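# Balance three balls in a pivoting tray under a lid

## Task

A tray balanced on a single pivot sits beneath a transparent lid. Get exactly one ball into each of its three seats, for example by dropping balls through the openings in the lid's roof. When a ball is released, its bottom should be no higher than the top edge of the chute; releasing from higher can lose credit. Keep the load balanced, since an uneven tray tilts at once and spills the balls. Arm foot positions (metres) and headings (degrees counter-clockwise from +x): arm1 at x=+0.21 y=-0.66 z=+0.82 heading +160; arm2 at x=-0.40 y=+0.39 z=+0.78 heading -94; arm3 at x=-0.77 y=-0.33 z=+0.80 heading +33. At the end every gripper must have released and every arm must be moved away. The balls must stay seated with no robot holding them.

## Robot and tools

Robots: three identical i2rt Big YAM arms, named arm1, arm2 and arm3. Each has six revolute joints, a two-finger gripper and a camera on the wrist. Two more cameras, cam_high and cam_low, are fixed in the room. With joints 1 and 6 at zero and the hand level and pointing ahead, the wrist camera rides on top of the hand and looks toward the fingertips. The hand can reach roughly 1.0 m from the joint1 axis. The joints move at different speeds, so the hand can sweep a wide, curved path between two postures.

Frame: one shared scene frame, origin on the floor, +z up. The point 'hand' lies midway between the fingertips. Its local z axis points along the fingers, and the fingers open and close along its y axis. The foot poses are listed in the task. A foot heading is measured counter-clockwise from +x, and joint1 = 0 points the arm along that heading.

execute_actions: 'actions' is a list holding one action or none. An action is an object keyed by robot name. Each robot gets its own 'joints' object, keyed by joint name, and every value is an absolute target, not an offset. The keys and their ranges:
- joint1_rad: -2.879 to 2.879, tolerance ±0.045. Turns the arm about its foot; positive is counter-clockwise seen from above.
- joint2_rad: 0 to 3.141, ±0.14. Shoulder; at 0 the upper arm lies roughly level pointing backward, and increasing it lifts the arm and then carries it forward.
- joint3_rad: 0 to 3.019, ±0.09. Elbow; 0 means the forearm is folded against the upper arm, and larger values open it.
- joint4_rad: -1.692 to 1.57, ±0.055. Hand pitch; positive tilts the fingers up.
- joint5_rad: -1.57 to 1.57, ±0.03. Sideways swing of the hand; positive goes to the arm's right.
- joint6_rad: -2.094 to 2.094, ±0.035. Hand roll; positive is clockwise when viewed from behind the hand.
- gripper_m: 0 to 0.093 m, ±0.003. Distance between the fingertips. Each finger pad grips with roughly 50 to 62 N.
All joint values are in radians except gripper_m, which is in metres. Any joint or robot you omit keeps pushing toward its previous target. Every motion in one action begins at the same moment, though they may finish at different times. A single action runs at most 15 s. If the call contains an unknown key or an out-of-range number, the whole call is rejected and nothing moves. The optional 'cameras' argument lists the cameras to return images from: arm1_cam_wrist, arm2_cam_wrist, arm3_cam_wrist, cam_high, cam_low, or all. Leaving it out, passing null, or passing ["all"] returns every camera; [] returns none. Example: {"arm1": {"joints": {"gripper_m": 0.05}}, "arm2": {"joints": {"joint1_rad": 0.3}}}.

wait: 'seconds' from 0 to 10. Sends no new commands, lets the simulation run, then returns the state and images.
zoom_image: 'camera' plus 'region' [x0, y0, x1, y1] in image pixels, with (0,0) at the top-left. The region can be at most 504x504. It works only on cameras that returned a full image in the latest result.
read_manual: returns licence text only.
finished_scene: 'scene' is the number of the current scene. It ends that scene permanently and reports whether the task succeeded. Call it only after the arms have let go and moved clear.

Results: every call returns each robot's state and the requested images, and the 'pictures' line gives the camera order. joint_positions are the measured angles. Joint torques are listed for joints 1-6 in order. They are raw, offset, scaled and noisy, are nonzero even in free air, and can be disguised by friction. joint_status reports how each commanded motion of the last accepted action ended:
- 'off_target': the joint stopped away from its target and may still be pushing.
- 'contact_stop' or 'time_out': the joint holds where it stopped. A joint that timed out can keep a target near its current position, at most 0.375, 0.375, 0.113, 0.225, 0.075 and 0.3 rad away for joints 1-6, keep pushing, and move again if the way clears. To relieve the push, command its reported position.
- 'not_followed', or the line 'joint command not followed' with a 'cause:': a self- and inter-arm clearance check withheld that arm's joint targets, though any gripper target still ran. The withheld targets may be retried on later actions.
'on_its_own' lists what this call did not command, and 'held at' there gives the target a joint holds, not its actual position. A joint carrying a load may sag. A very small target change may produce no movement. If a stop is reported, any later movement calls in the same reply are skipped.

Cautions: the arms do not stop when they touch something and can push hard. Two arms pressing hard on each other fails the task, and a hard hit between them can too. The clearance check can react too late, and between arms it ignores the fingers, gripper housings and wrist cameras. No state line reports robot-to-robot contact. Knocking any object out of the work area fails the task. Avoid dropping objects, slips, slamming and hard pushes. Motors heat while holding a load, including during your thinking time. A MOTOR HOT warning appears from 85 °C. At 100 °C an OVER-TEMPERATURE FAULT makes that arm go limp and fall, and its joint_status shows 'limit_stop_at_motor_heat'; resend the targets once it has cooled. The simulation keeps running while you think, and the robots hold their last command during that time. Keep robot motion time low.

Each tool is called after "Emit:" by a JSON object that holds its "fn" and its "kwargs".

## Session

Emit:
{"fn": "execute_actions", "kwargs": {"actions": []}}

Scene clock: 0.00 s.
Joint torques (N m, as the arm reports them, + toward a larger angle): no reading
arm1.joint_positions: joint1_rad=+0.805 joint2_rad=+0.433 joint3_rad=+1.454 joint4_rad=-1.397 joint5_rad=-0.050 joint6_rad=-0.019 gripper_m=+0.094
arm1.joint_status: not commanded
arm1.hand: x=+0.0933 y=-0.7362 z=+1.4007 quat_wxyz=(+0.137, +0.800, +0.216, -0.543) (m; scene frame)
arm2.joint_positions: joint1_rad=-0.238 joint2_rad=+0.297 joint3_rad=+1.391 joint4_rad=-1.590 joint5_rad=+0.045 joint6_rad=+0.439 gripper_m=+0.094
arm2.joint_status: not commanded
arm2.hand: x=-0.4322 y=+0.3224 z=+1.3135 quat_wxyz=(-0.374, -0.791, -0.334, +0.351) (m; scene frame)
arm3.joint_positions: joint1_rad=-0.684 joint2_rad=+0.589 joint3_rad=+1.386 joint4_rad=-1.619 joint5_rad=-0.225 joint6_rad=-0.516 gripper_m=+0.094
arm3.joint_status: not commanded
arm3.hand: x=-0.5863 y=-0.3138 z=+1.2931 quat_wxyz=(-0.374, +0.227, -0.899, +0.014) (m; scene frame)
pictures: arm1_cam_wrist, arm2_cam_wrist, arm3_cam_wrist, cam_high, cam_low
Images, in order (width x height): arm1_cam_wrist 672x504, arm2_cam_wrist 672x504, arm3_cam_wrist 672x504, cam_high 672x504, cam_low 672x504.

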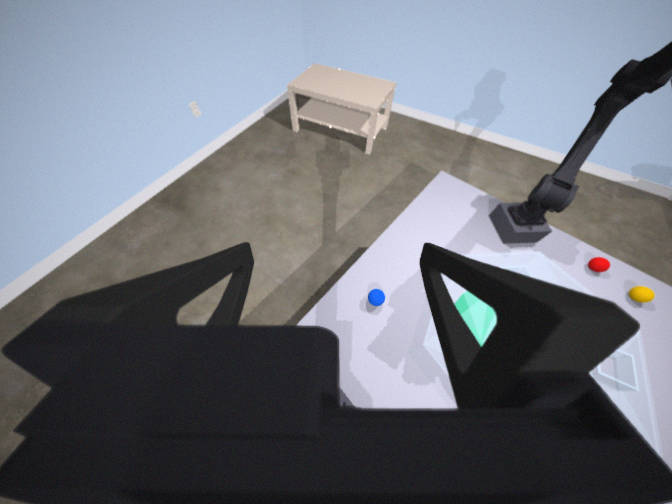

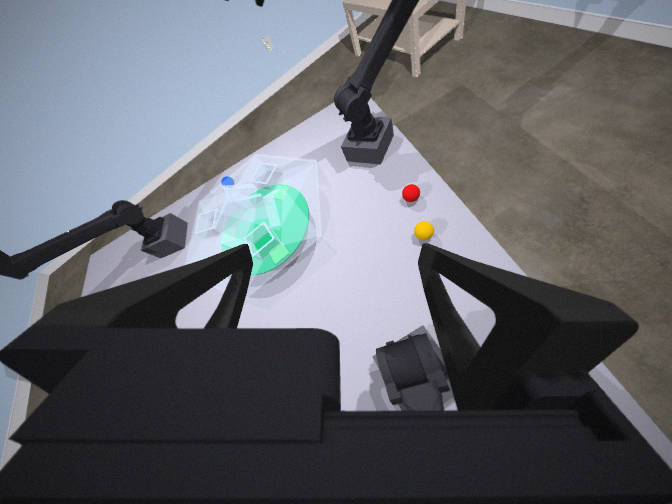

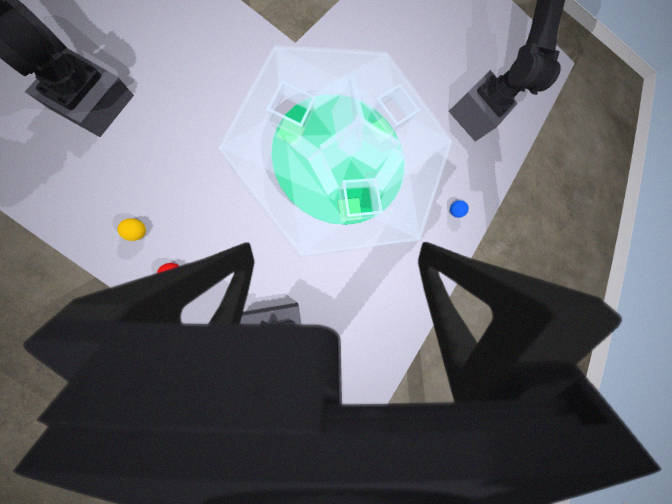

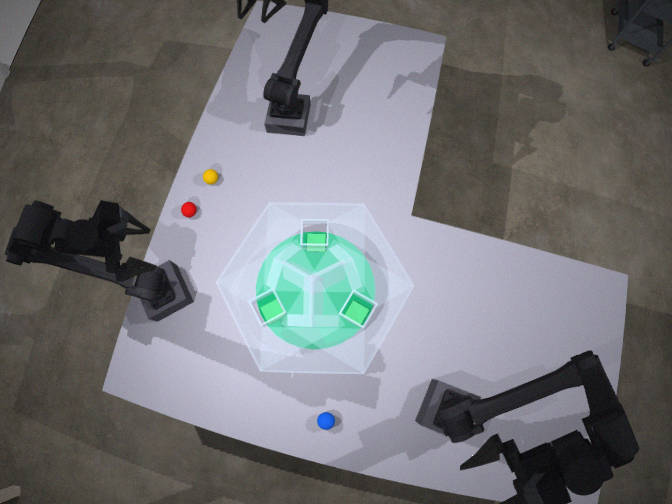

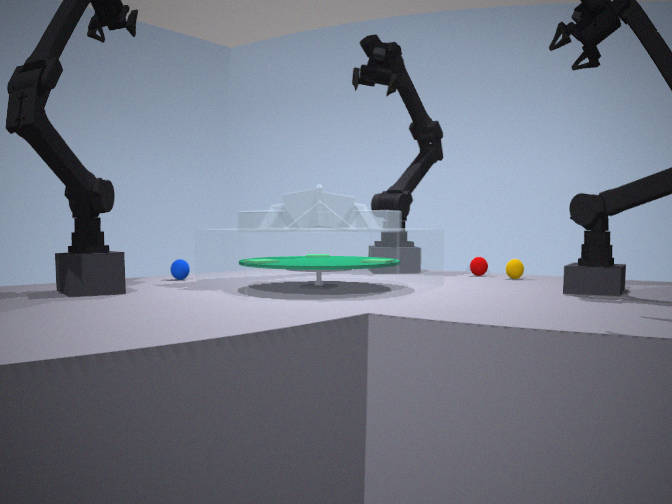

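Emit:
{"fn": "execute_actions", "kwargs": {"actions": [{"arm1":{"joints":{"joint1_rad":0.594,"joint2_rad":1.533,"joint3_rad":1.039,"joint4_rad":-1.077,"joint5_rad":0,"joint6_rad":0}},"arm3":{"joints":{"joint1_rad":0.804,"joint2_rad":1.28,"joint3_rad":0.827,"joint4_rad":-1.118,"joint5_rad":0,"joint6_rad":0}},"arm2":{"joints":{"joint1_rad":-1.3,"joint2_rad":1.0,"joint3_rad":0.814,"joint4_rad":-1.385,"joint5_rad":0,"joint6_rad":0}}}]}}

Scene clock: 9.80 s.
Joint torques (N m, as the arm reports them, + toward a larger angle): arm1=[-1.52 -9.76  7.94  0.5  -0.02  0.17] | arm2=[-0.83 -3.48  9.76  0.36  0.08 -0.06] | arm3=[ 0.17 -8.32  7.65  0.56  0.16  0.13]
arm1.joint_positions: joint1_rad=+0.603 joint2_rad=+1.536 joint3_rad=+1.037 joint4_rad=-1.085 joint5_rad=-0.002 joint6_rad=-0.015 gripper_m=+0.094
arm1.joint_status: all done
arm1.hand: x=-0.1859 y=-0.7660 z=+0.8970 quat_wxyz=(-0.008, +0.990, +0.138, +0.007) (m; scene frame)
arm2.joint_positions: joint1_rad=-1.295 joint2_rad=+1.000 joint3_rad=+0.808 joint4_rad=-1.385 joint5_rad=-0.001 joint6_rad=+0.014 gripper_m=+0.094
arm2.joint_status: all done
arm2.hand: x=-0.6449 y=+0.3355 z=+0.9519 quat_wxyz=(-0.002, -0.995, -0.098, -0.004) (m; scene frame)
arm3.joint_positions: joint1_rad=+0.800 joint2_rad=+1.295 joint3_rad=+0.811 joint4_rad=-1.130 joint5_rad=-0.001 joint6_rad=-0.008 gripper_m=+0.094
arm3.joint_status: all done
arm3.hand: x=-0.7062 y=-0.0287 z=+0.8888 quat_wxyz=(+0.021, +0.637, -0.771, +0.014) (m; scene frame)
pictures: arm1_cam_wrist, arm2_cam_wrist, arm3_cam_wrist, cam_high, cam_low
Images, in order (width x height): arm1_cam_wrist 672x504, arm2_cam_wrist 672x504, arm3_cam_wrist 672x504, cam_high 672x504, cam_low 672x504.

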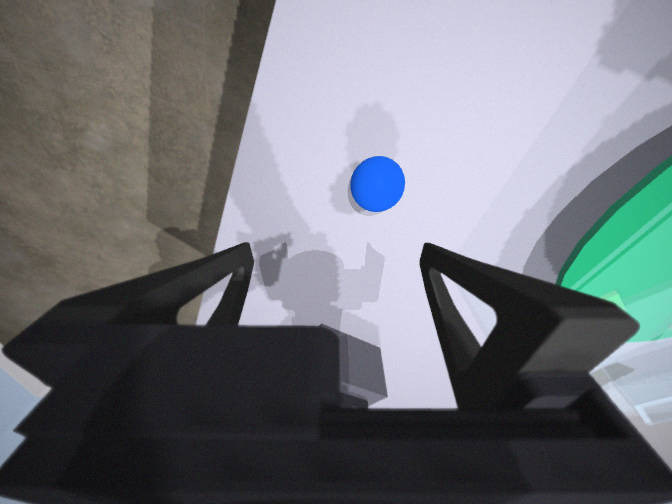

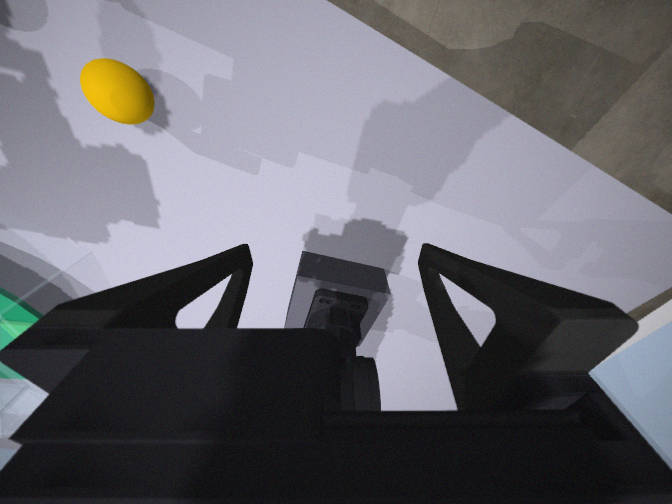

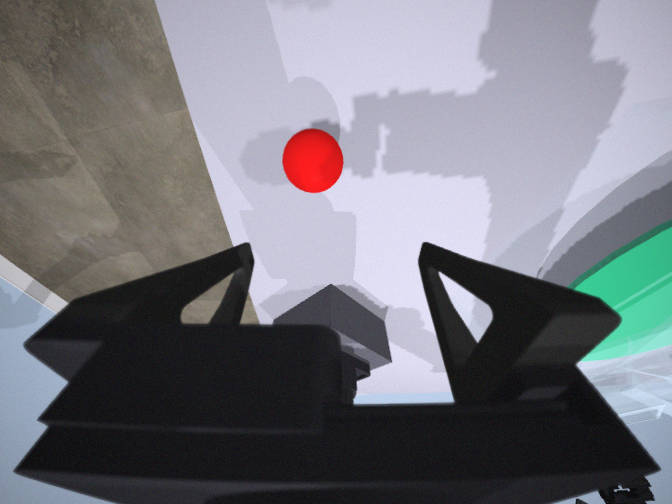

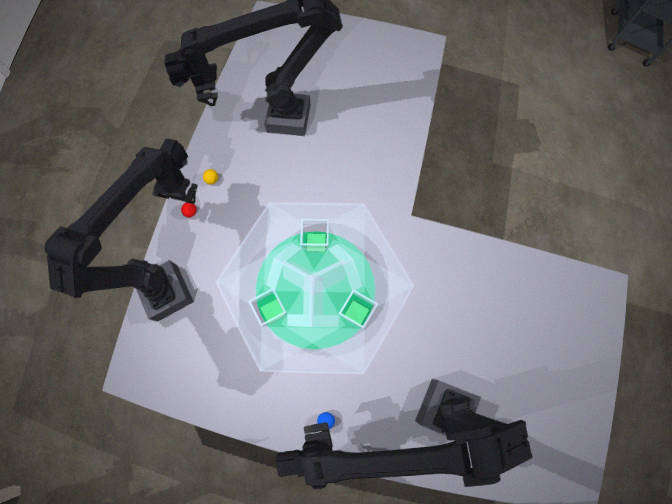

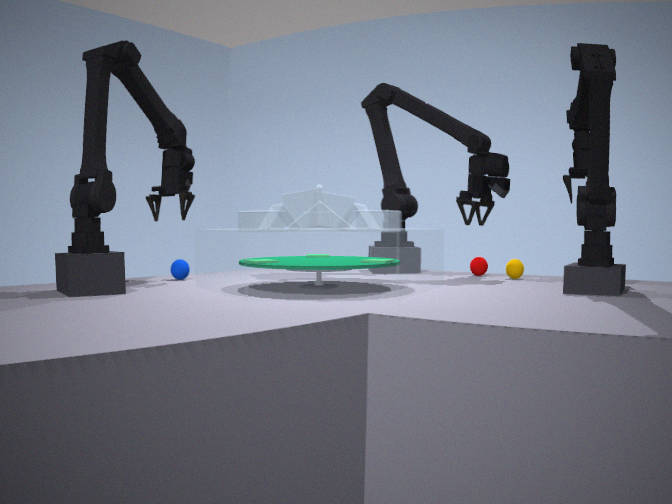

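Emit:
{"fn": "execute_actions", "kwargs": {"actions": [{"arm1":{"joints":{"joint1_rad":0.51,"joint2_rad":1.676,"joint3_rad":0.8925,"joint4_rad":-0.788}},"arm3":{"joints":{"joint1_rad":0.865,"joint2_rad":1.449,"joint3_rad":0.685,"joint4_rad":-0.80}}}], "cameras": ["arm1_cam_wrist","arm3_cam_wrist","cam_low"]}}

Scene clock: 13.23 s.
Joint torques (N m, as the arm reports them, + toward a larger angle): arm1=[ -0.5  -10.59   6.63   0.54  -0.06   0.16] | arm2=[-0.76 -3.57  9.81  0.38  0.08 -0.08] | arm3=[ 0.04 -9.05  6.44  0.81  0.09  0.14]
arm1.joint_positions: joint1_rad=+0.508 joint2_rad=+1.684 joint3_rad=+0.886 joint4_rad=-0.798 joint5_rad=-0.001 joint6_rad=-0.015 gripper_m=+0.094
arm1.joint_status: all done
arm1.hand: x=-0.1790 y=-0.7233 z=+0.7949 quat_wxyz=(-0.009, +0.996, +0.090, +0.012) (m; scene frame)
arm2.joint_positions: joint1_rad=-1.295 joint2_rad=+1.000 joint3_rad=+0.808 joint4_rad=-1.385 joint5_rad=-0.001 joint6_rad=+0.014 gripper_m=+0.094
arm2.joint_status: not commanded
arm2.hand: x=-0.6449 y=+0.3355 z=+0.9519 quat_wxyz=(-0.002, -0.995, -0.098, -0.004) (m; scene frame)
arm3.joint_positions: joint1_rad=+0.861 joint2_rad=+1.465 joint3_rad=+0.667 joint4_rad=-0.816 joint5_rad=-0.001 joint6_rad=-0.007 gripper_m=+0.094
arm3.joint_status: all done
arm3.hand: x=-0.7263 y=-0.0321 z=+0.7939 quat_wxyz=(+0.021, +0.659, -0.752, +0.014) (m; scene frame)
pictures: arm1_cam_wrist, arm3_cam_wrist, cam_low
Images, in order (width x height): arm1_cam_wrist 672x504, arm3_cam_wrist 672x504, cam_low 672x504.

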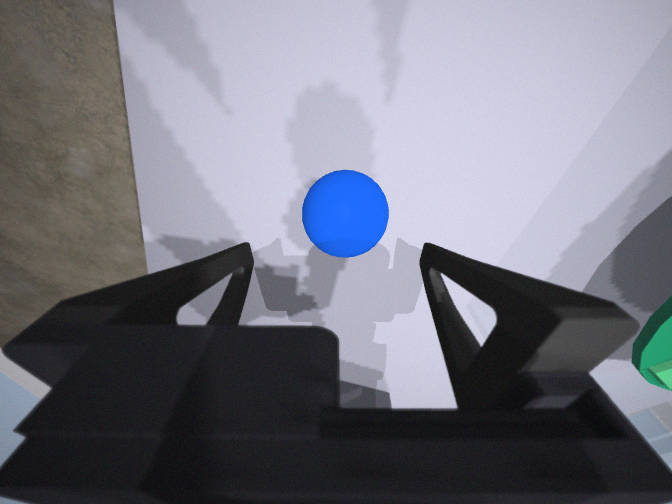

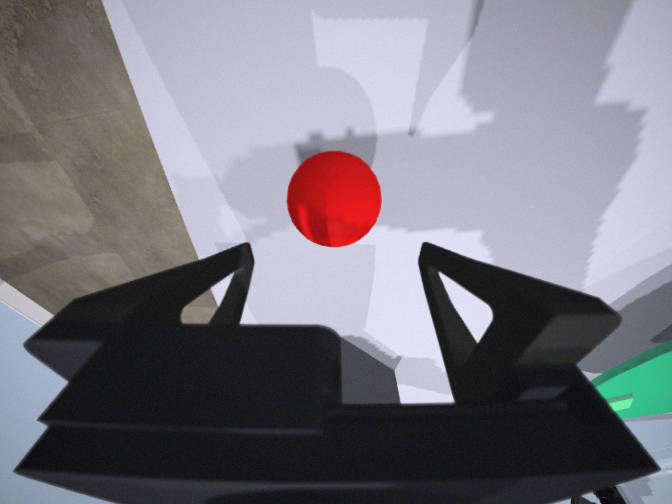

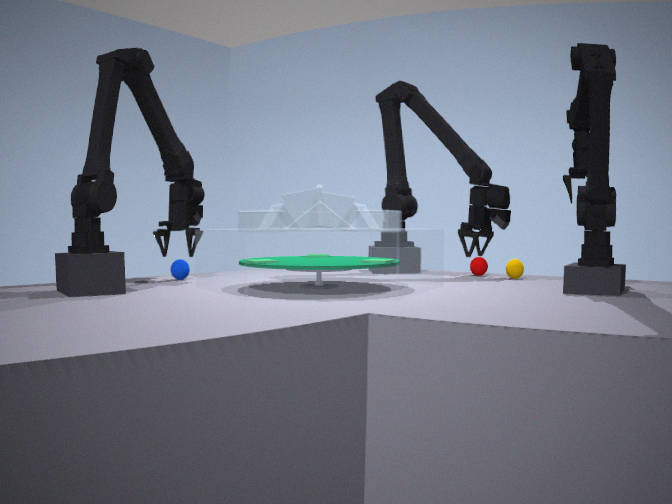

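Emit:
{"fn": "execute_actions", "kwargs": {"actions": [{"arm1":{"joints":{"joint1_rad":0.497,"joint2_rad":1.7716,"joint3_rad":0.8663,"joint4_rad":-0.666}},"arm3":{"joints":{"joint2_rad":1.565,"joint3_rad":0.652,"joint4_rad":-0.61}}}], "cameras": ["arm1_cam_wrist","arm3_cam_wrist","cam_low"]}}

Scene clock: 17.23 s.
Joint torques (N m, as the arm reports them, + toward a larger angle): arm1=[ -1.57 -10.81   5.     0.64  -0.06   0.16] | arm2=[-0.88 -3.6   9.79  0.38  0.09 -0.06] | arm3=[ 0.61 -8.83  4.67  0.86  0.14  0.1 ]
arm1.joint_positions: joint1_rad=+0.508 joint2_rad=+1.778 joint3_rad=+0.872 joint4_rad=-0.677 joint5_rad=-0.001 joint6_rad=-0.015 gripper_m=+0.094
arm1.joint_status: all done
arm1.hand: x=-0.1852 y=-0.7237 z=+0.7559 quat_wxyz=(-0.009, +0.996, +0.090, +0.005) (m; scene frame)
arm2.joint_positions: joint1_rad=-1.295 joint2_rad=+1.000 joint3_rad=+0.808 joint4_rad=-1.385 joint5_rad=-0.001 joint6_rad=+0.014 gripper_m=+0.094
arm2.joint_status: not commanded
arm2.hand: x=-0.6449 y=+0.3355 z=+0.9519 quat_wxyz=(-0.002, -0.995, -0.098, -0.004) (m; scene frame)
arm3.joint_positions: joint1_rad=+0.861 joint2_rad=+1.568 joint3_rad=+0.648 joint4_rad=-0.626 joint5_rad=-0.001 joint6_rad=-0.007 gripper_m=+0.094
arm3.joint_status: all done
arm3.hand: x=-0.7237 y=-0.0120 z=+0.7583 quat_wxyz=(-0.005, +0.659, -0.752, -0.008) (m; scene frame)
pictures: arm1_cam_wrist, arm3_cam_wrist, cam_low
Images, in order (width x height): arm1_cam_wrist 672x504, arm3_cam_wrist 672x504, cam_low 672x504.

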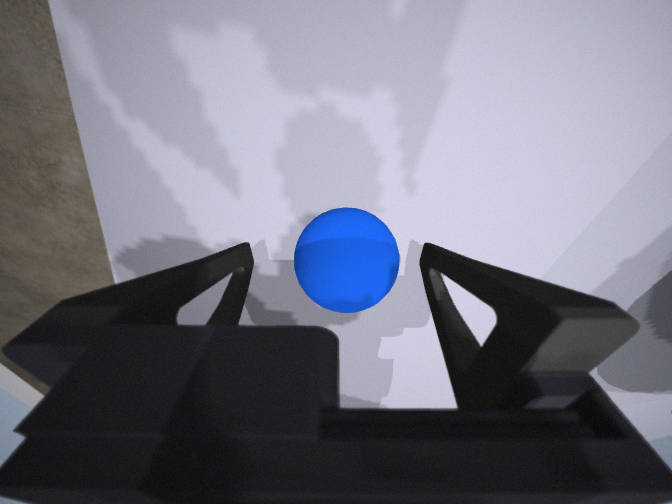

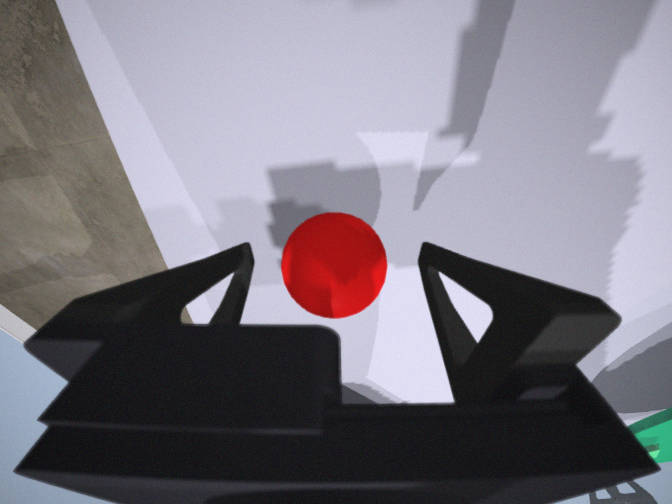

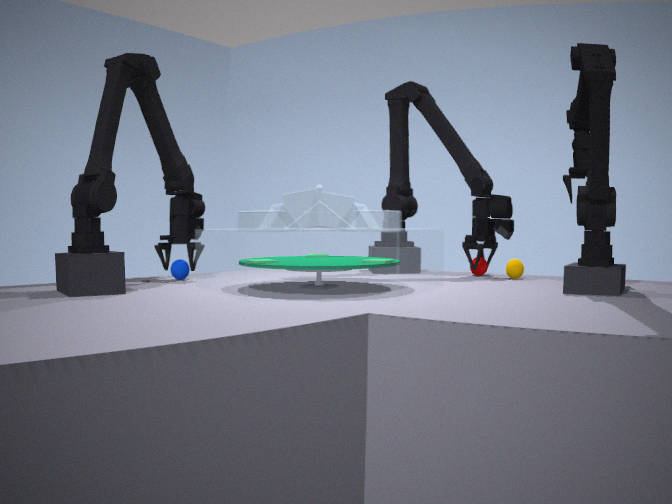

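Emit:
{"fn": "execute_actions", "kwargs": {"actions": [{"arm1":{"joints":{"joint2_rad":1.79,"joint3_rad":0.855}},"arm3":{"joints":{"joint2_rad":1.585,"joint3_rad":0.63}}}], "cameras": ["arm1_cam_wrist","arm3_cam_wrist"]}}

Scene clock: 19.00 s.
Joint torques (N m, as the arm reports them, + toward a larger angle): arm1=[-1.5  -9.58  4.64  0.57 -0.07  0.16] | arm2=[-0.75 -3.56  9.76  0.4   0.08 -0.06] | arm3=[ 0.51 -7.2   4.58  0.74  0.14  0.14]
arm1.joint_positions: joint1_rad=+0.508 joint2_rad=+1.779 joint3_rad=+0.865 joint4_rad=-0.676 joint5_rad=-0.001 joint6_rad=-0.015 gripper_m=+0.094
arm1.joint_status: all done
arm1.hand: x=-0.1815 y=-0.7230 z=+0.7539 quat_wxyz=(-0.009, +0.996, +0.090, +0.009) (m; scene frame)
arm2.joint_positions: joint1_rad=-1.295 joint2_rad=+1.000 joint3_rad=+0.808 joint4_rad=-1.385 joint5_rad=-0.001 joint6_rad=+0.014 gripper_m=+0.094
arm2.joint_status: not commanded
arm2.hand: x=-0.6449 y=+0.3355 z=+0.9519 quat_wxyz=(-0.002, -0.995, -0.098, -0.004) (m; scene frame)
arm3.joint_positions: joint1_rad=+0.861 joint2_rad=+1.573 joint3_rad=+0.626 joint4_rad=-0.624 joint5_rad=-0.001 joint6_rad=-0.007 gripper_m=+0.094
arm3.joint_status: all done
arm3.hand: x=-0.7254 y=-0.0244 z=+0.7520 quat_wxyz=(+0.004, +0.659, -0.752, +0.000) (m; scene frame)
pictures: arm1_cam_wrist, arm3_cam_wrist
Images, in order (width x height): arm1_cam_wrist 672x504, arm3_cam_wrist 672x504.

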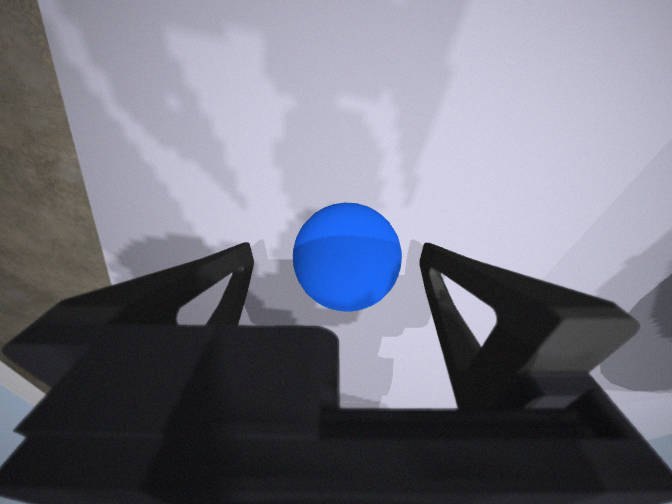

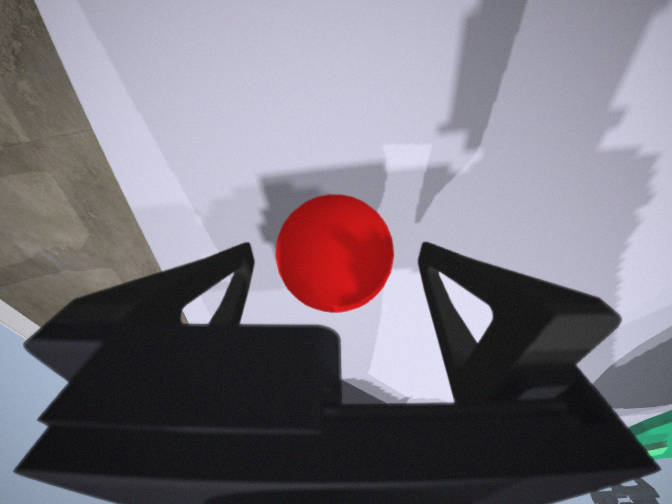

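Emit:
{"fn": "execute_actions", "kwargs": {"actions": [{"arm1":{"joints":{"gripper_m":0.03}},"arm3":{"joints":{"gripper_m":0.03}}}], "cameras": ["arm1_cam_wrist","arm3_cam_wrist","cam_low"]}}

Emit:
{"fn": "zoom_image", "kwargs": {"camera": "cam_low", "region": [140, 160, 540, 310]}}

Scene clock: 20.40 s.
Joint torques (N m, as the arm reports them, + toward a larger angle): arm1=[-1.57 -9.68  4.63  0.54 -0.09  0.16] | arm2=[-0.76 -3.63  9.76  0.39  0.08 -0.06] | arm3=[ 0.3  -7.38  4.53  0.73  0.11  0.13]
arm1.joint_positions: joint1_rad=+0.507 joint2_rad=+1.779 joint3_rad=+0.865 joint4_rad=-0.675 joint5_rad=+0.000 joint6_rad=-0.014 gripper_m=+0.055
arm1.joint_status: gripper_m off_target (ended at +0.055, target +0.030)
arm1.hand: x=-0.1817 y=-0.7226 z=+0.7537 quat_wxyz=(-0.009, +0.996, +0.090, +0.009) (m; scene frame)
arm2.joint_positions: joint1_rad=-1.295 joint2_rad=+1.000 joint3_rad=+0.808 joint4_rad=-1.385 joint5_rad=-0.001 joint6_rad=+0.014 gripper_m=+0.094
arm2.joint_status: not commanded
arm2.hand: x=-0.6449 y=+0.3355 z=+0.9519 quat_wxyz=(-0.002, -0.995, -0.098, -0.004) (m; scene frame)
arm3.joint_positions: joint1_rad=+0.861 joint2_rad=+1.574 joint3_rad=+0.626 joint4_rad=-0.624 joint5_rad=-0.001 joint6_rad=-0.007 gripper_m=+0.055
arm3.joint_status: gripper_m off_target (ended at +0.055, target +0.030)
arm3.hand: x=-0.7255 y=-0.0245 z=+0.7517 quat_wxyz=(+0.005, +0.659, -0.752, +0.000) (m; scene frame)
pictures: arm1_cam_wrist, arm3_cam_wrist, cam_low
Images, in order (width x height): arm1_cam_wrist 672x504, arm3_cam_wrist 672x504, cam_low 672x504.

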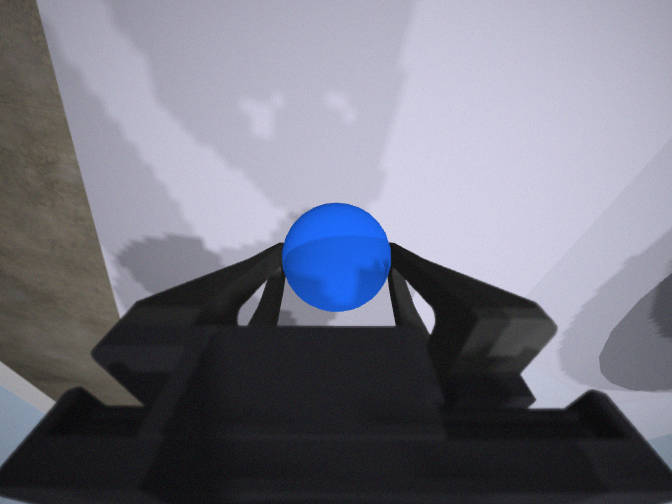

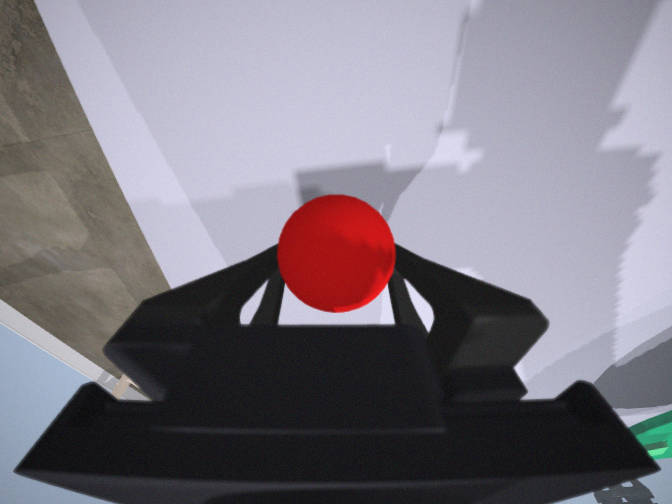

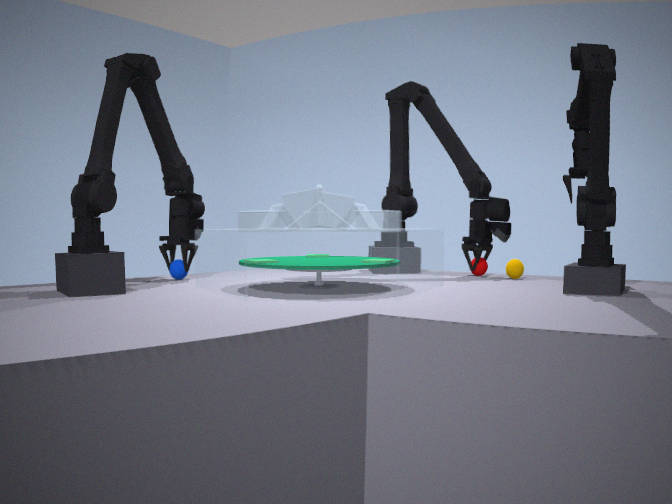

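Region (140, 160, 540, 310) of cam_low's 672x504 image, scaled by 1.260, with more detail than that image has; it fills the top 189 rows of this view, and the rest is white.

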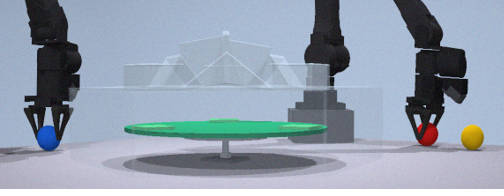

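Emit:
{"fn": "execute_actions", "kwargs": {"actions": [{"arm1":{"joints":{"joint2_rad":1.397,"joint3_rad":1.227,"joint4_rad":-1.40}},"arm3":{"joints":{"joint2_rad":1.151,"joint3_rad":1.05,"joint4_rad":-1.47}}}], "cameras": ["cam_low"]}}

Scene clock: 23.97 s.
Joint torques (N m, as the arm reports them, + toward a larger angle): arm1=[-1.5  -9.95  9.68 -0.16 -0.09  0.16] | arm2=[-0.64 -3.56  9.8   0.41  0.07 -0.08] | arm3=[ 0.96 -6.12  8.55 -0.38  0.14  0.06]
arm1.joint_positions: joint1_rad=+0.507 joint2_rad=+1.413 joint3_rad=+1.213 joint4_rad=-1.391 joint5_rad=+0.000 joint6_rad=-0.014 gripper_m=+0.055
arm1.joint_status: all done
arm1.hand: x=-0.1845 y=-0.7274 z=+1.0084 quat_wxyz=(-0.009, +0.996, +0.090, +0.009) (m; scene frame)
arm2.joint_positions: joint1_rad=-1.295 joint2_rad=+1.000 joint3_rad=+0.808 joint4_rad=-1.385 joint5_rad=-0.001 joint6_rad=+0.014 gripper_m=+0.094
arm2.joint_status: not commanded
arm2.hand: x=-0.6449 y=+0.3355 z=+0.9519 quat_wxyz=(-0.002, -0.995, -0.098, -0.004) (m; scene frame)
arm3.joint_positions: joint1_rad=+0.861 joint2_rad=+1.154 joint3_rad=+1.035 joint4_rad=-1.456 joint5_rad=-0.001 joint6_rad=-0.007 gripper_m=+0.055
arm3.joint_status: all done
arm3.hand: x=-0.7246 y=-0.0275 z=+1.0121 quat_wxyz=(+0.006, +0.659, -0.752, +0.001) (m; scene frame)
pictures: cam_low
Images, in order (width x height): cam_low 672x504.

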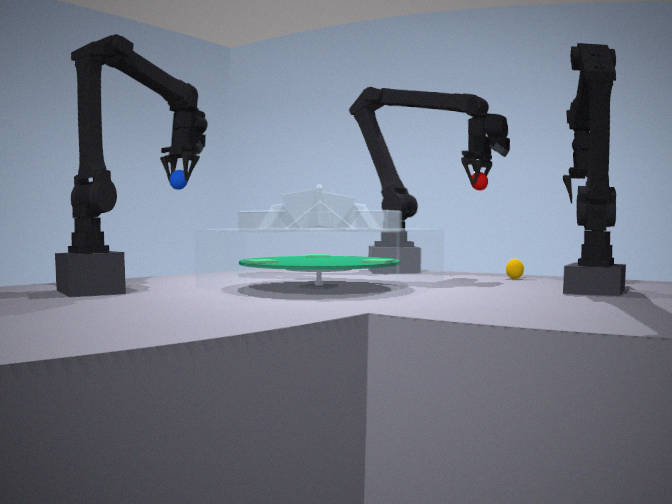

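Emit:
{"fn": "execute_actions", "kwargs": {"actions": [{"arm1":{"joints":{"joint1_rad":-0.487,"joint2_rad":1.62,"joint3_rad":1.57,"joint4_rad":-1.51}},"arm3":{"joints":{"joint1_rad":-0.576,"joint2_rad":1.30,"joint3_rad":1.248,"joint4_rad":-1.50}},"arm2":{"joints":{"joint1_rad":-0.678,"joint2_rad":1.463,"joint3_rad":0.915,"joint4_rad":-1.023}}}]}}

Scene clock: 28.37 s.
Joint torques (N m, as the arm reports them, + toward a larger angle): arm1=[ -0.52 -13.58  12.93  -0.21  -0.15   0.15] | arm2=[ -0.64 -10.85   9.67   0.8    0.05  -0.05] | arm3=[-0.12 -9.85 11.15 -0.27  0.11  0.11]
arm1.joint_positions: joint1_rad=-0.490 joint2_rad=+1.646 joint3_rad=+1.513 joint4_rad=-1.501 joint5_rad=+0.001 joint6_rad=-0.013 gripper_m=+0.055
arm1.joint_status: all done
arm1.hand: x=-0.1147 y=-0.3066 z=+1.0291 quat_wxyz=(+0.005, +0.917, -0.398, +0.024) (m; scene frame)
arm2.joint_positions: joint1_rad=-0.676 joint2_rad=+1.470 joint3_rad=+0.894 joint4_rad=-1.034 joint5_rad=+0.000 joint6_rad=+0.013 gripper_m=+0.094
arm2.joint_status: all done
arm2.hand: x=-0.6475 y=+0.1202 z=+0.8455 quat_wxyz=(+0.006, -0.918, -0.396, -0.018) (m; scene frame)
arm3.joint_positions: joint1_rad=-0.576 joint2_rad=+1.320 joint3_rad=+1.200 joint4_rad=-1.491 joint5_rad=+0.000 joint6_rad=-0.006 gripper_m=+0.055
arm3.joint_status: all done
arm3.hand: x=-0.4041 y=-0.3351 z=+1.0212 quat_wxyz=(+0.023, +0.001, -1.000, +0.003) (m; scene frame)
pictures: arm1_cam_wrist, arm2_cam_wrist, arm3_cam_wrist, cam_high, cam_low
Images, in order (width x height): arm1_cam_wrist 672x504, arm2_cam_wrist 672x504, arm3_cam_wrist 672x504, cam_high 672x504, cam_low 672x504.

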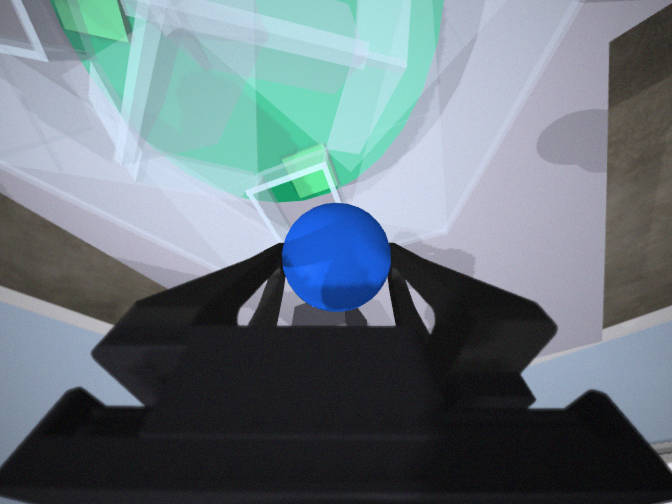

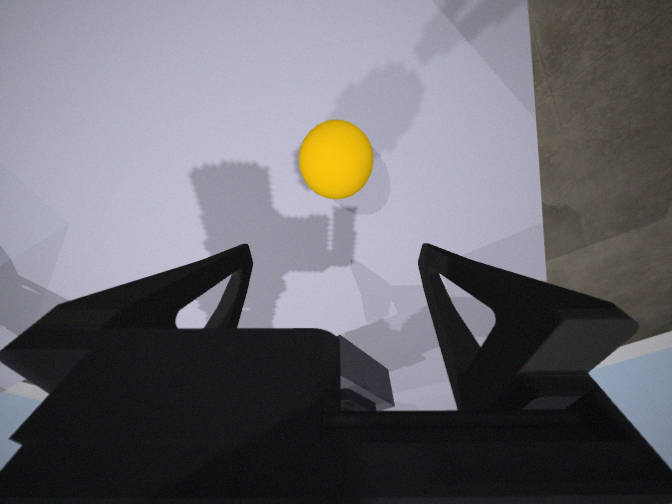

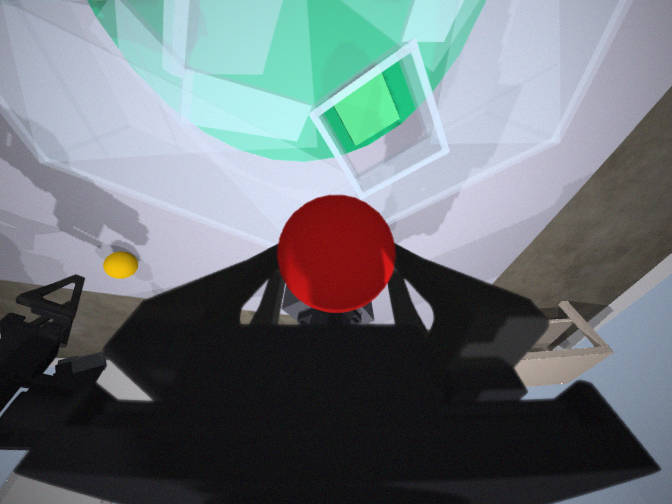

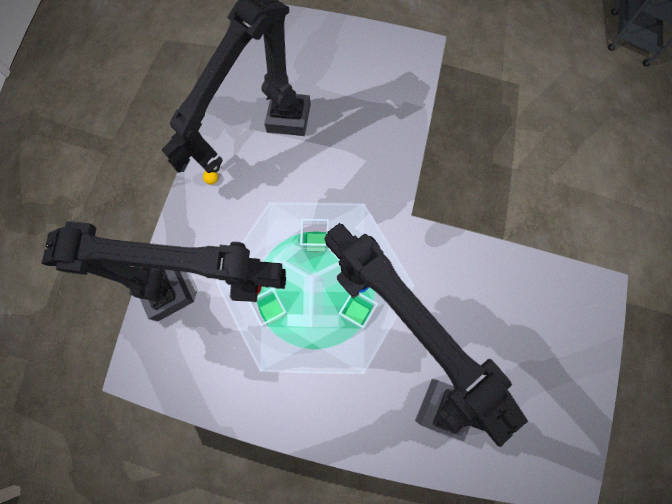

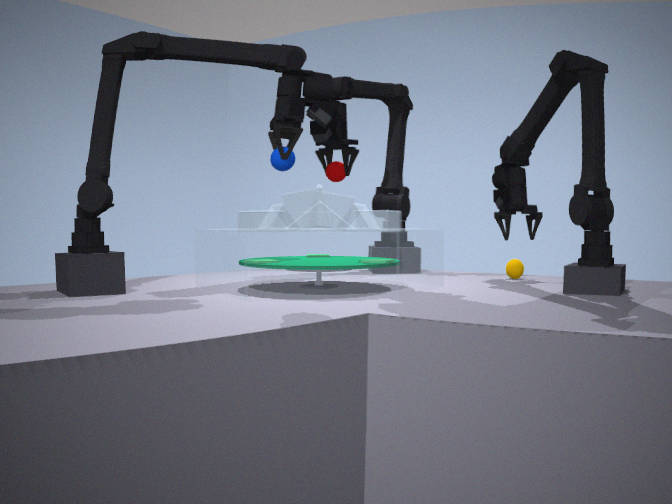

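Emit:
{"fn": "execute_actions", "kwargs": {"actions": [{"arm1":{"joints":{"joint1_rad":-0.417,"joint2_rad":1.515,"joint3_rad":1.27,"joint4_rad":-1.295}},"arm3":{"joints":{"joint1_rad":-0.661,"joint2_rad":1.405,"joint3_rad":1.215,"joint4_rad":-1.34,"joint6_rad":0.95}},"arm2":{"joints":{"joint2_rad":1.665,"joint3_rad":0.822,"joint4_rad":-0.71}}}]}}

Scene clock: 37.53 s.
Joint torques (N m, as the arm reports them, + toward a larger angle): arm1=[ -0.9  -11.19   8.76   0.65  -0.08   0.15] | arm2=[ -0.53 -12.19   6.6    0.92   0.05  -0.05] | arm3=[  0.04 -11.58   8.42   0.71   0.18   0.1 ]
arm1.joint_positions: joint1_rad=-0.414 joint2_rad=+1.530 joint3_rad=+1.267 joint4_rad=-1.305 joint5_rad=-0.001 joint6_rad=-0.013 gripper_m=+0.055
arm1.joint_status: all done
arm1.hand: x=-0.1139 y=-0.3576 z=+0.9872 quat_wxyz=(-0.007, +0.932, -0.363, -0.005) (m; scene frame)
arm2.joint_positions: joint1_rad=-0.676 joint2_rad=+1.672 joint3_rad=+0.817 joint4_rad=-0.722 joint5_rad=+0.000 joint6_rad=+0.013 gripper_m=+0.094
arm2.joint_status: all done
arm2.hand: x=-0.6576 y=+0.1087 z=+0.7517 quat_wxyz=(-0.001, -0.918, -0.396, -0.003) (m; scene frame)
arm3.joint_positions: joint1_rad=-0.663 joint2_rad=+1.423 joint3_rad=+1.200 joint4_rad=-1.354 joint5_rad=+0.000 joint6_rad=+0.942 gripper_m=+0.055
arm3.joint_status: all done
arm3.hand: x=-0.3650 y=-0.3705 z=+0.9832 quat_wxyz=(+0.004, -0.494, -0.870, +0.005) (m; scene frame)
pictures: arm1_cam_wrist, arm2_cam_wrist, arm3_cam_wrist, cam_high, cam_low
Images, in order (width x height): arm1_cam_wrist 672x504, arm2_cam_wrist 672x504, arm3_cam_wrist 672x504, cam_high 672x504, cam_low 672x504.

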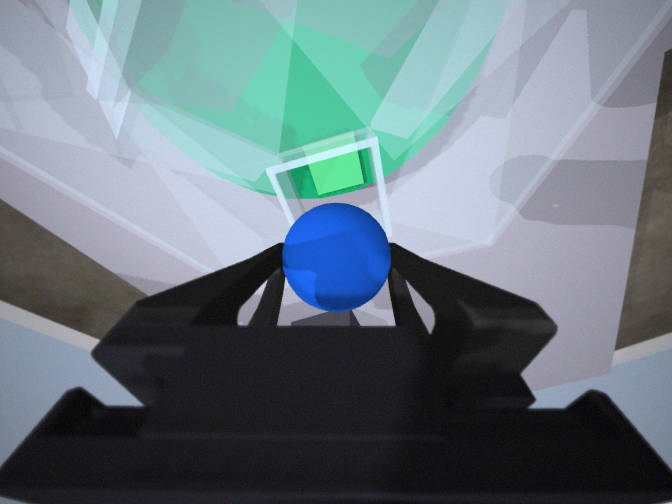

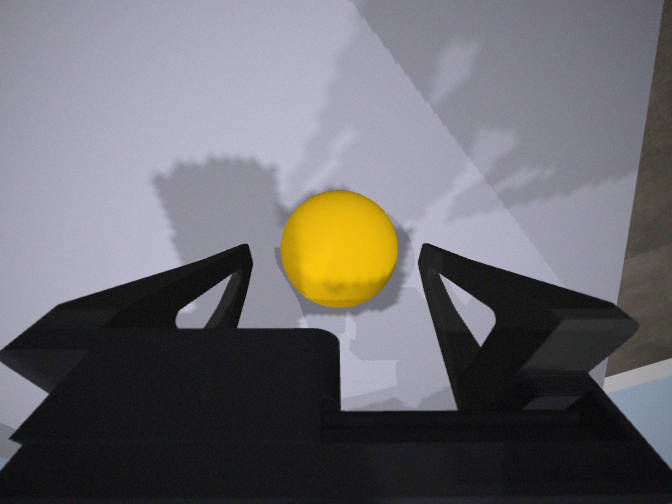

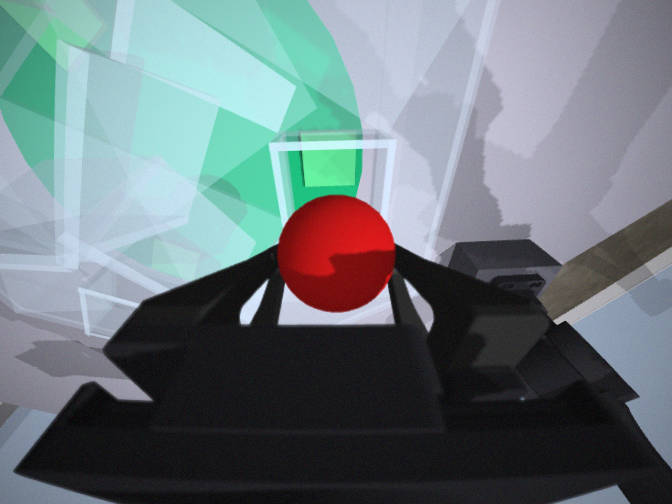

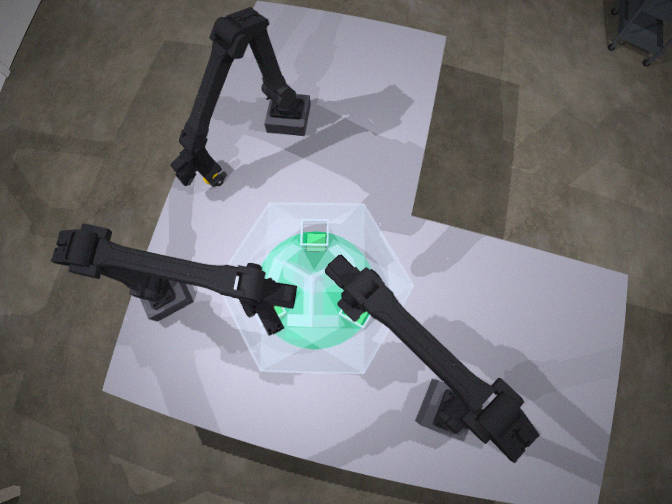

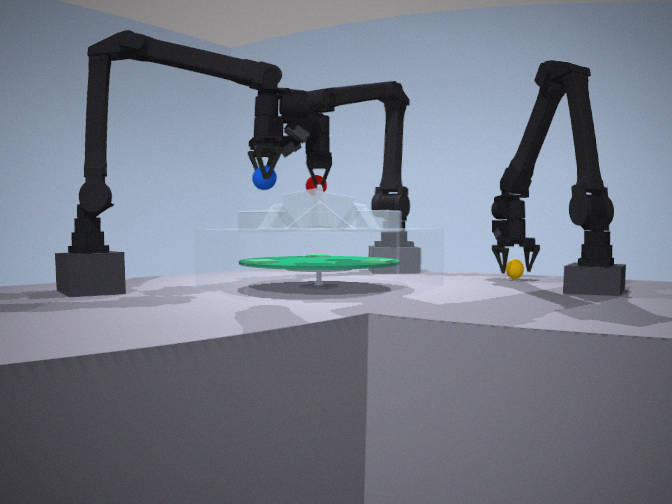

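Emit:
{"fn": "execute_actions", "kwargs": {"actions": [{"arm1":{"joints":{"joint6_rad":1.29}},"arm2":{"joints":{"gripper_m":0.03}}}], "cameras": ["arm1_cam_wrist","arm2_cam_wrist"]}}

Emit:
{"fn": "execute_actions", "kwargs": {"actions": [{"arm2":{"joints":{"joint2_rad":1.33,"joint3_rad":1.22,"joint4_rad":-1.45,"joint6_rad":1.8}}}], "cameras": ["cam_low"]}}

Scene clock: 41.57 s.
Joint torques (N m, as the arm reports them, + toward a larger angle): arm1=[ -0.9  -11.22   8.71   0.59   0.     0.17] | arm2=[ -0.61 -12.27   6.57   0.88   0.04  -0.04] | arm3=[  0.5  -11.74   8.44   0.73   0.21   0.11]
arm1.joint_positions: joint1_rad=-0.414 joint2_rad=+1.530 joint3_rad=+1.267 joint4_rad=-1.305 joint5_rad=-0.001 joint6_rad=+1.274 gripper_m=+0.055
arm1.joint_status: all done
arm1.hand: x=-0.1139 y=-0.3576 z=+0.9872 quat_wxyz=(-0.003, +0.528, -0.849, -0.009) (m; scene frame)
arm2.joint_positions: joint1_rad=-0.676 joint2_rad=+1.672 joint3_rad=+0.817 joint4_rad=-0.721 joint5_rad=+0.000 joint6_rad=+0.013 gripper_m=+0.055
arm2.joint_status: gripper_m off_target (ended at +0.055, target +0.030)
arm2.hand: x=-0.6577 y=+0.1087 z=+0.7517 quat_wxyz=(+0.000, -0.918, -0.396, -0.002) (m; scene frame)
arm3.joint_positions: joint1_rad=-0.663 joint2_rad=+1.423 joint3_rad=+1.200 joint4_rad=-1.354 joint5_rad=+0.000 joint6_rad=+0.942 gripper_m=+0.055
arm3.joint_status: not commanded
arm3.hand: x=-0.3650 y=-0.3705 z=+0.9832 quat_wxyz=(+0.004, -0.494, -0.870, +0.005) (m; scene frame)
pictures: arm1_cam_wrist, arm2_cam_wrist
Images, in order (width x height): arm1_cam_wrist 672x504, arm2_cam_wrist 672x504.

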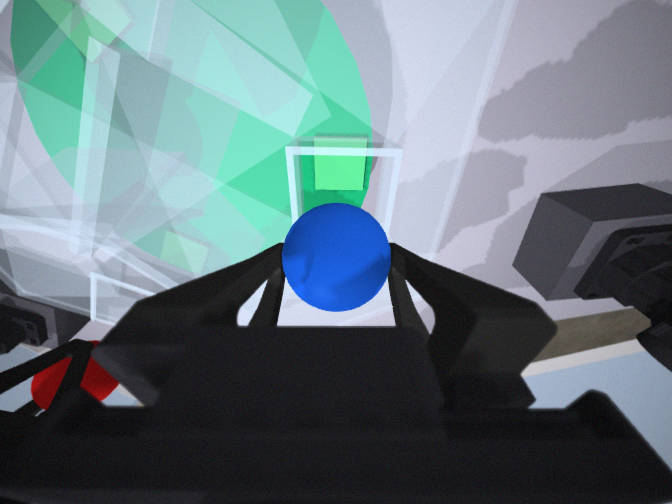

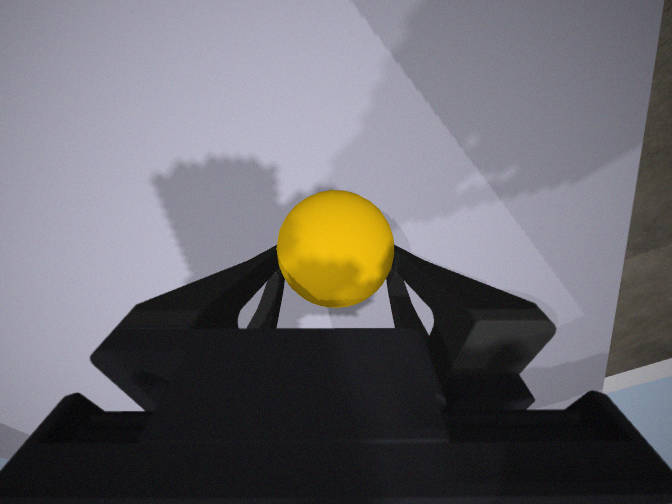

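Scene clock: 43.83 s.
Joint torques (N m, as the arm reports them, + toward a larger angle): arm1=[ -0.89 -11.16   8.69   0.59   0.     0.17] | arm2=[ -0.59 -10.08  10.42  -0.18   0.14   0.26] | arm3=[ -0.07 -12.12   8.55   0.81   0.18   0.15]
arm1.joint_positions: joint1_rad=-0.414 joint2_rad=+1.530 joint3_rad=+1.267 joint4_rad=-1.305 joint5_rad=-0.001 joint6_rad=+1.275 gripper_m=+0.055
arm1.joint_status: not commanded
arm1.hand: x=-0.1139 y=-0.3576 z=+0.9872 quat_wxyz=(-0.003, +0.528, -0.849, -0.009) (m; scene frame)
arm2.joint_positions: joint1_rad=-0.676 joint2_rad=+1.336 joint3_rad=+1.207 joint4_rad=-1.440 joint5_rad=+0.000 joint6_rad=+1.786 gripper_m=+0.055
arm2.joint_status: all done
arm2.hand: x=-0.6593 y=+0.1081 z=+1.0048 quat_wxyz=(-0.002, -0.888, +0.461, -0.001) (m; scene frame)
arm3.joint_positions: joint1_rad=-0.663 joint2_rad=+1.423 joint3_rad=+1.200 joint4_rad=-1.354 joint5_rad=+0.000 joint6_rad=+0.942 gripper_m=+0.055
arm3.joint_status: not commanded
arm3.hand: x=-0.3650 y=-0.3705 z=+0.9832 quat_wxyz=(+0.004, -0.494, -0.870, +0.005) (m; scene frame)
pictures: cam_low
Images, in order (width x height): cam_low 672x504.

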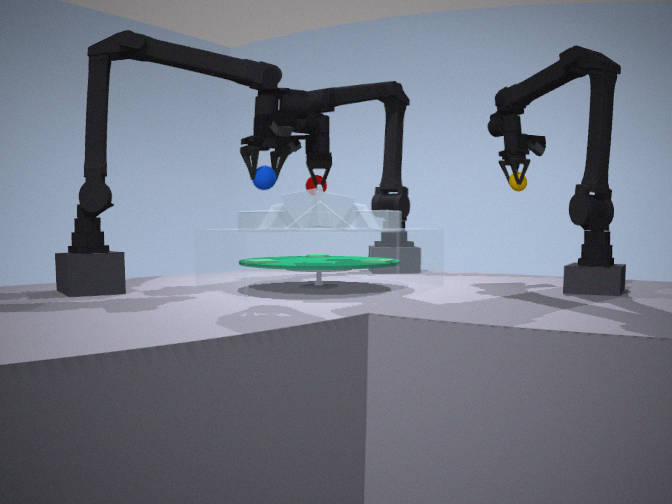

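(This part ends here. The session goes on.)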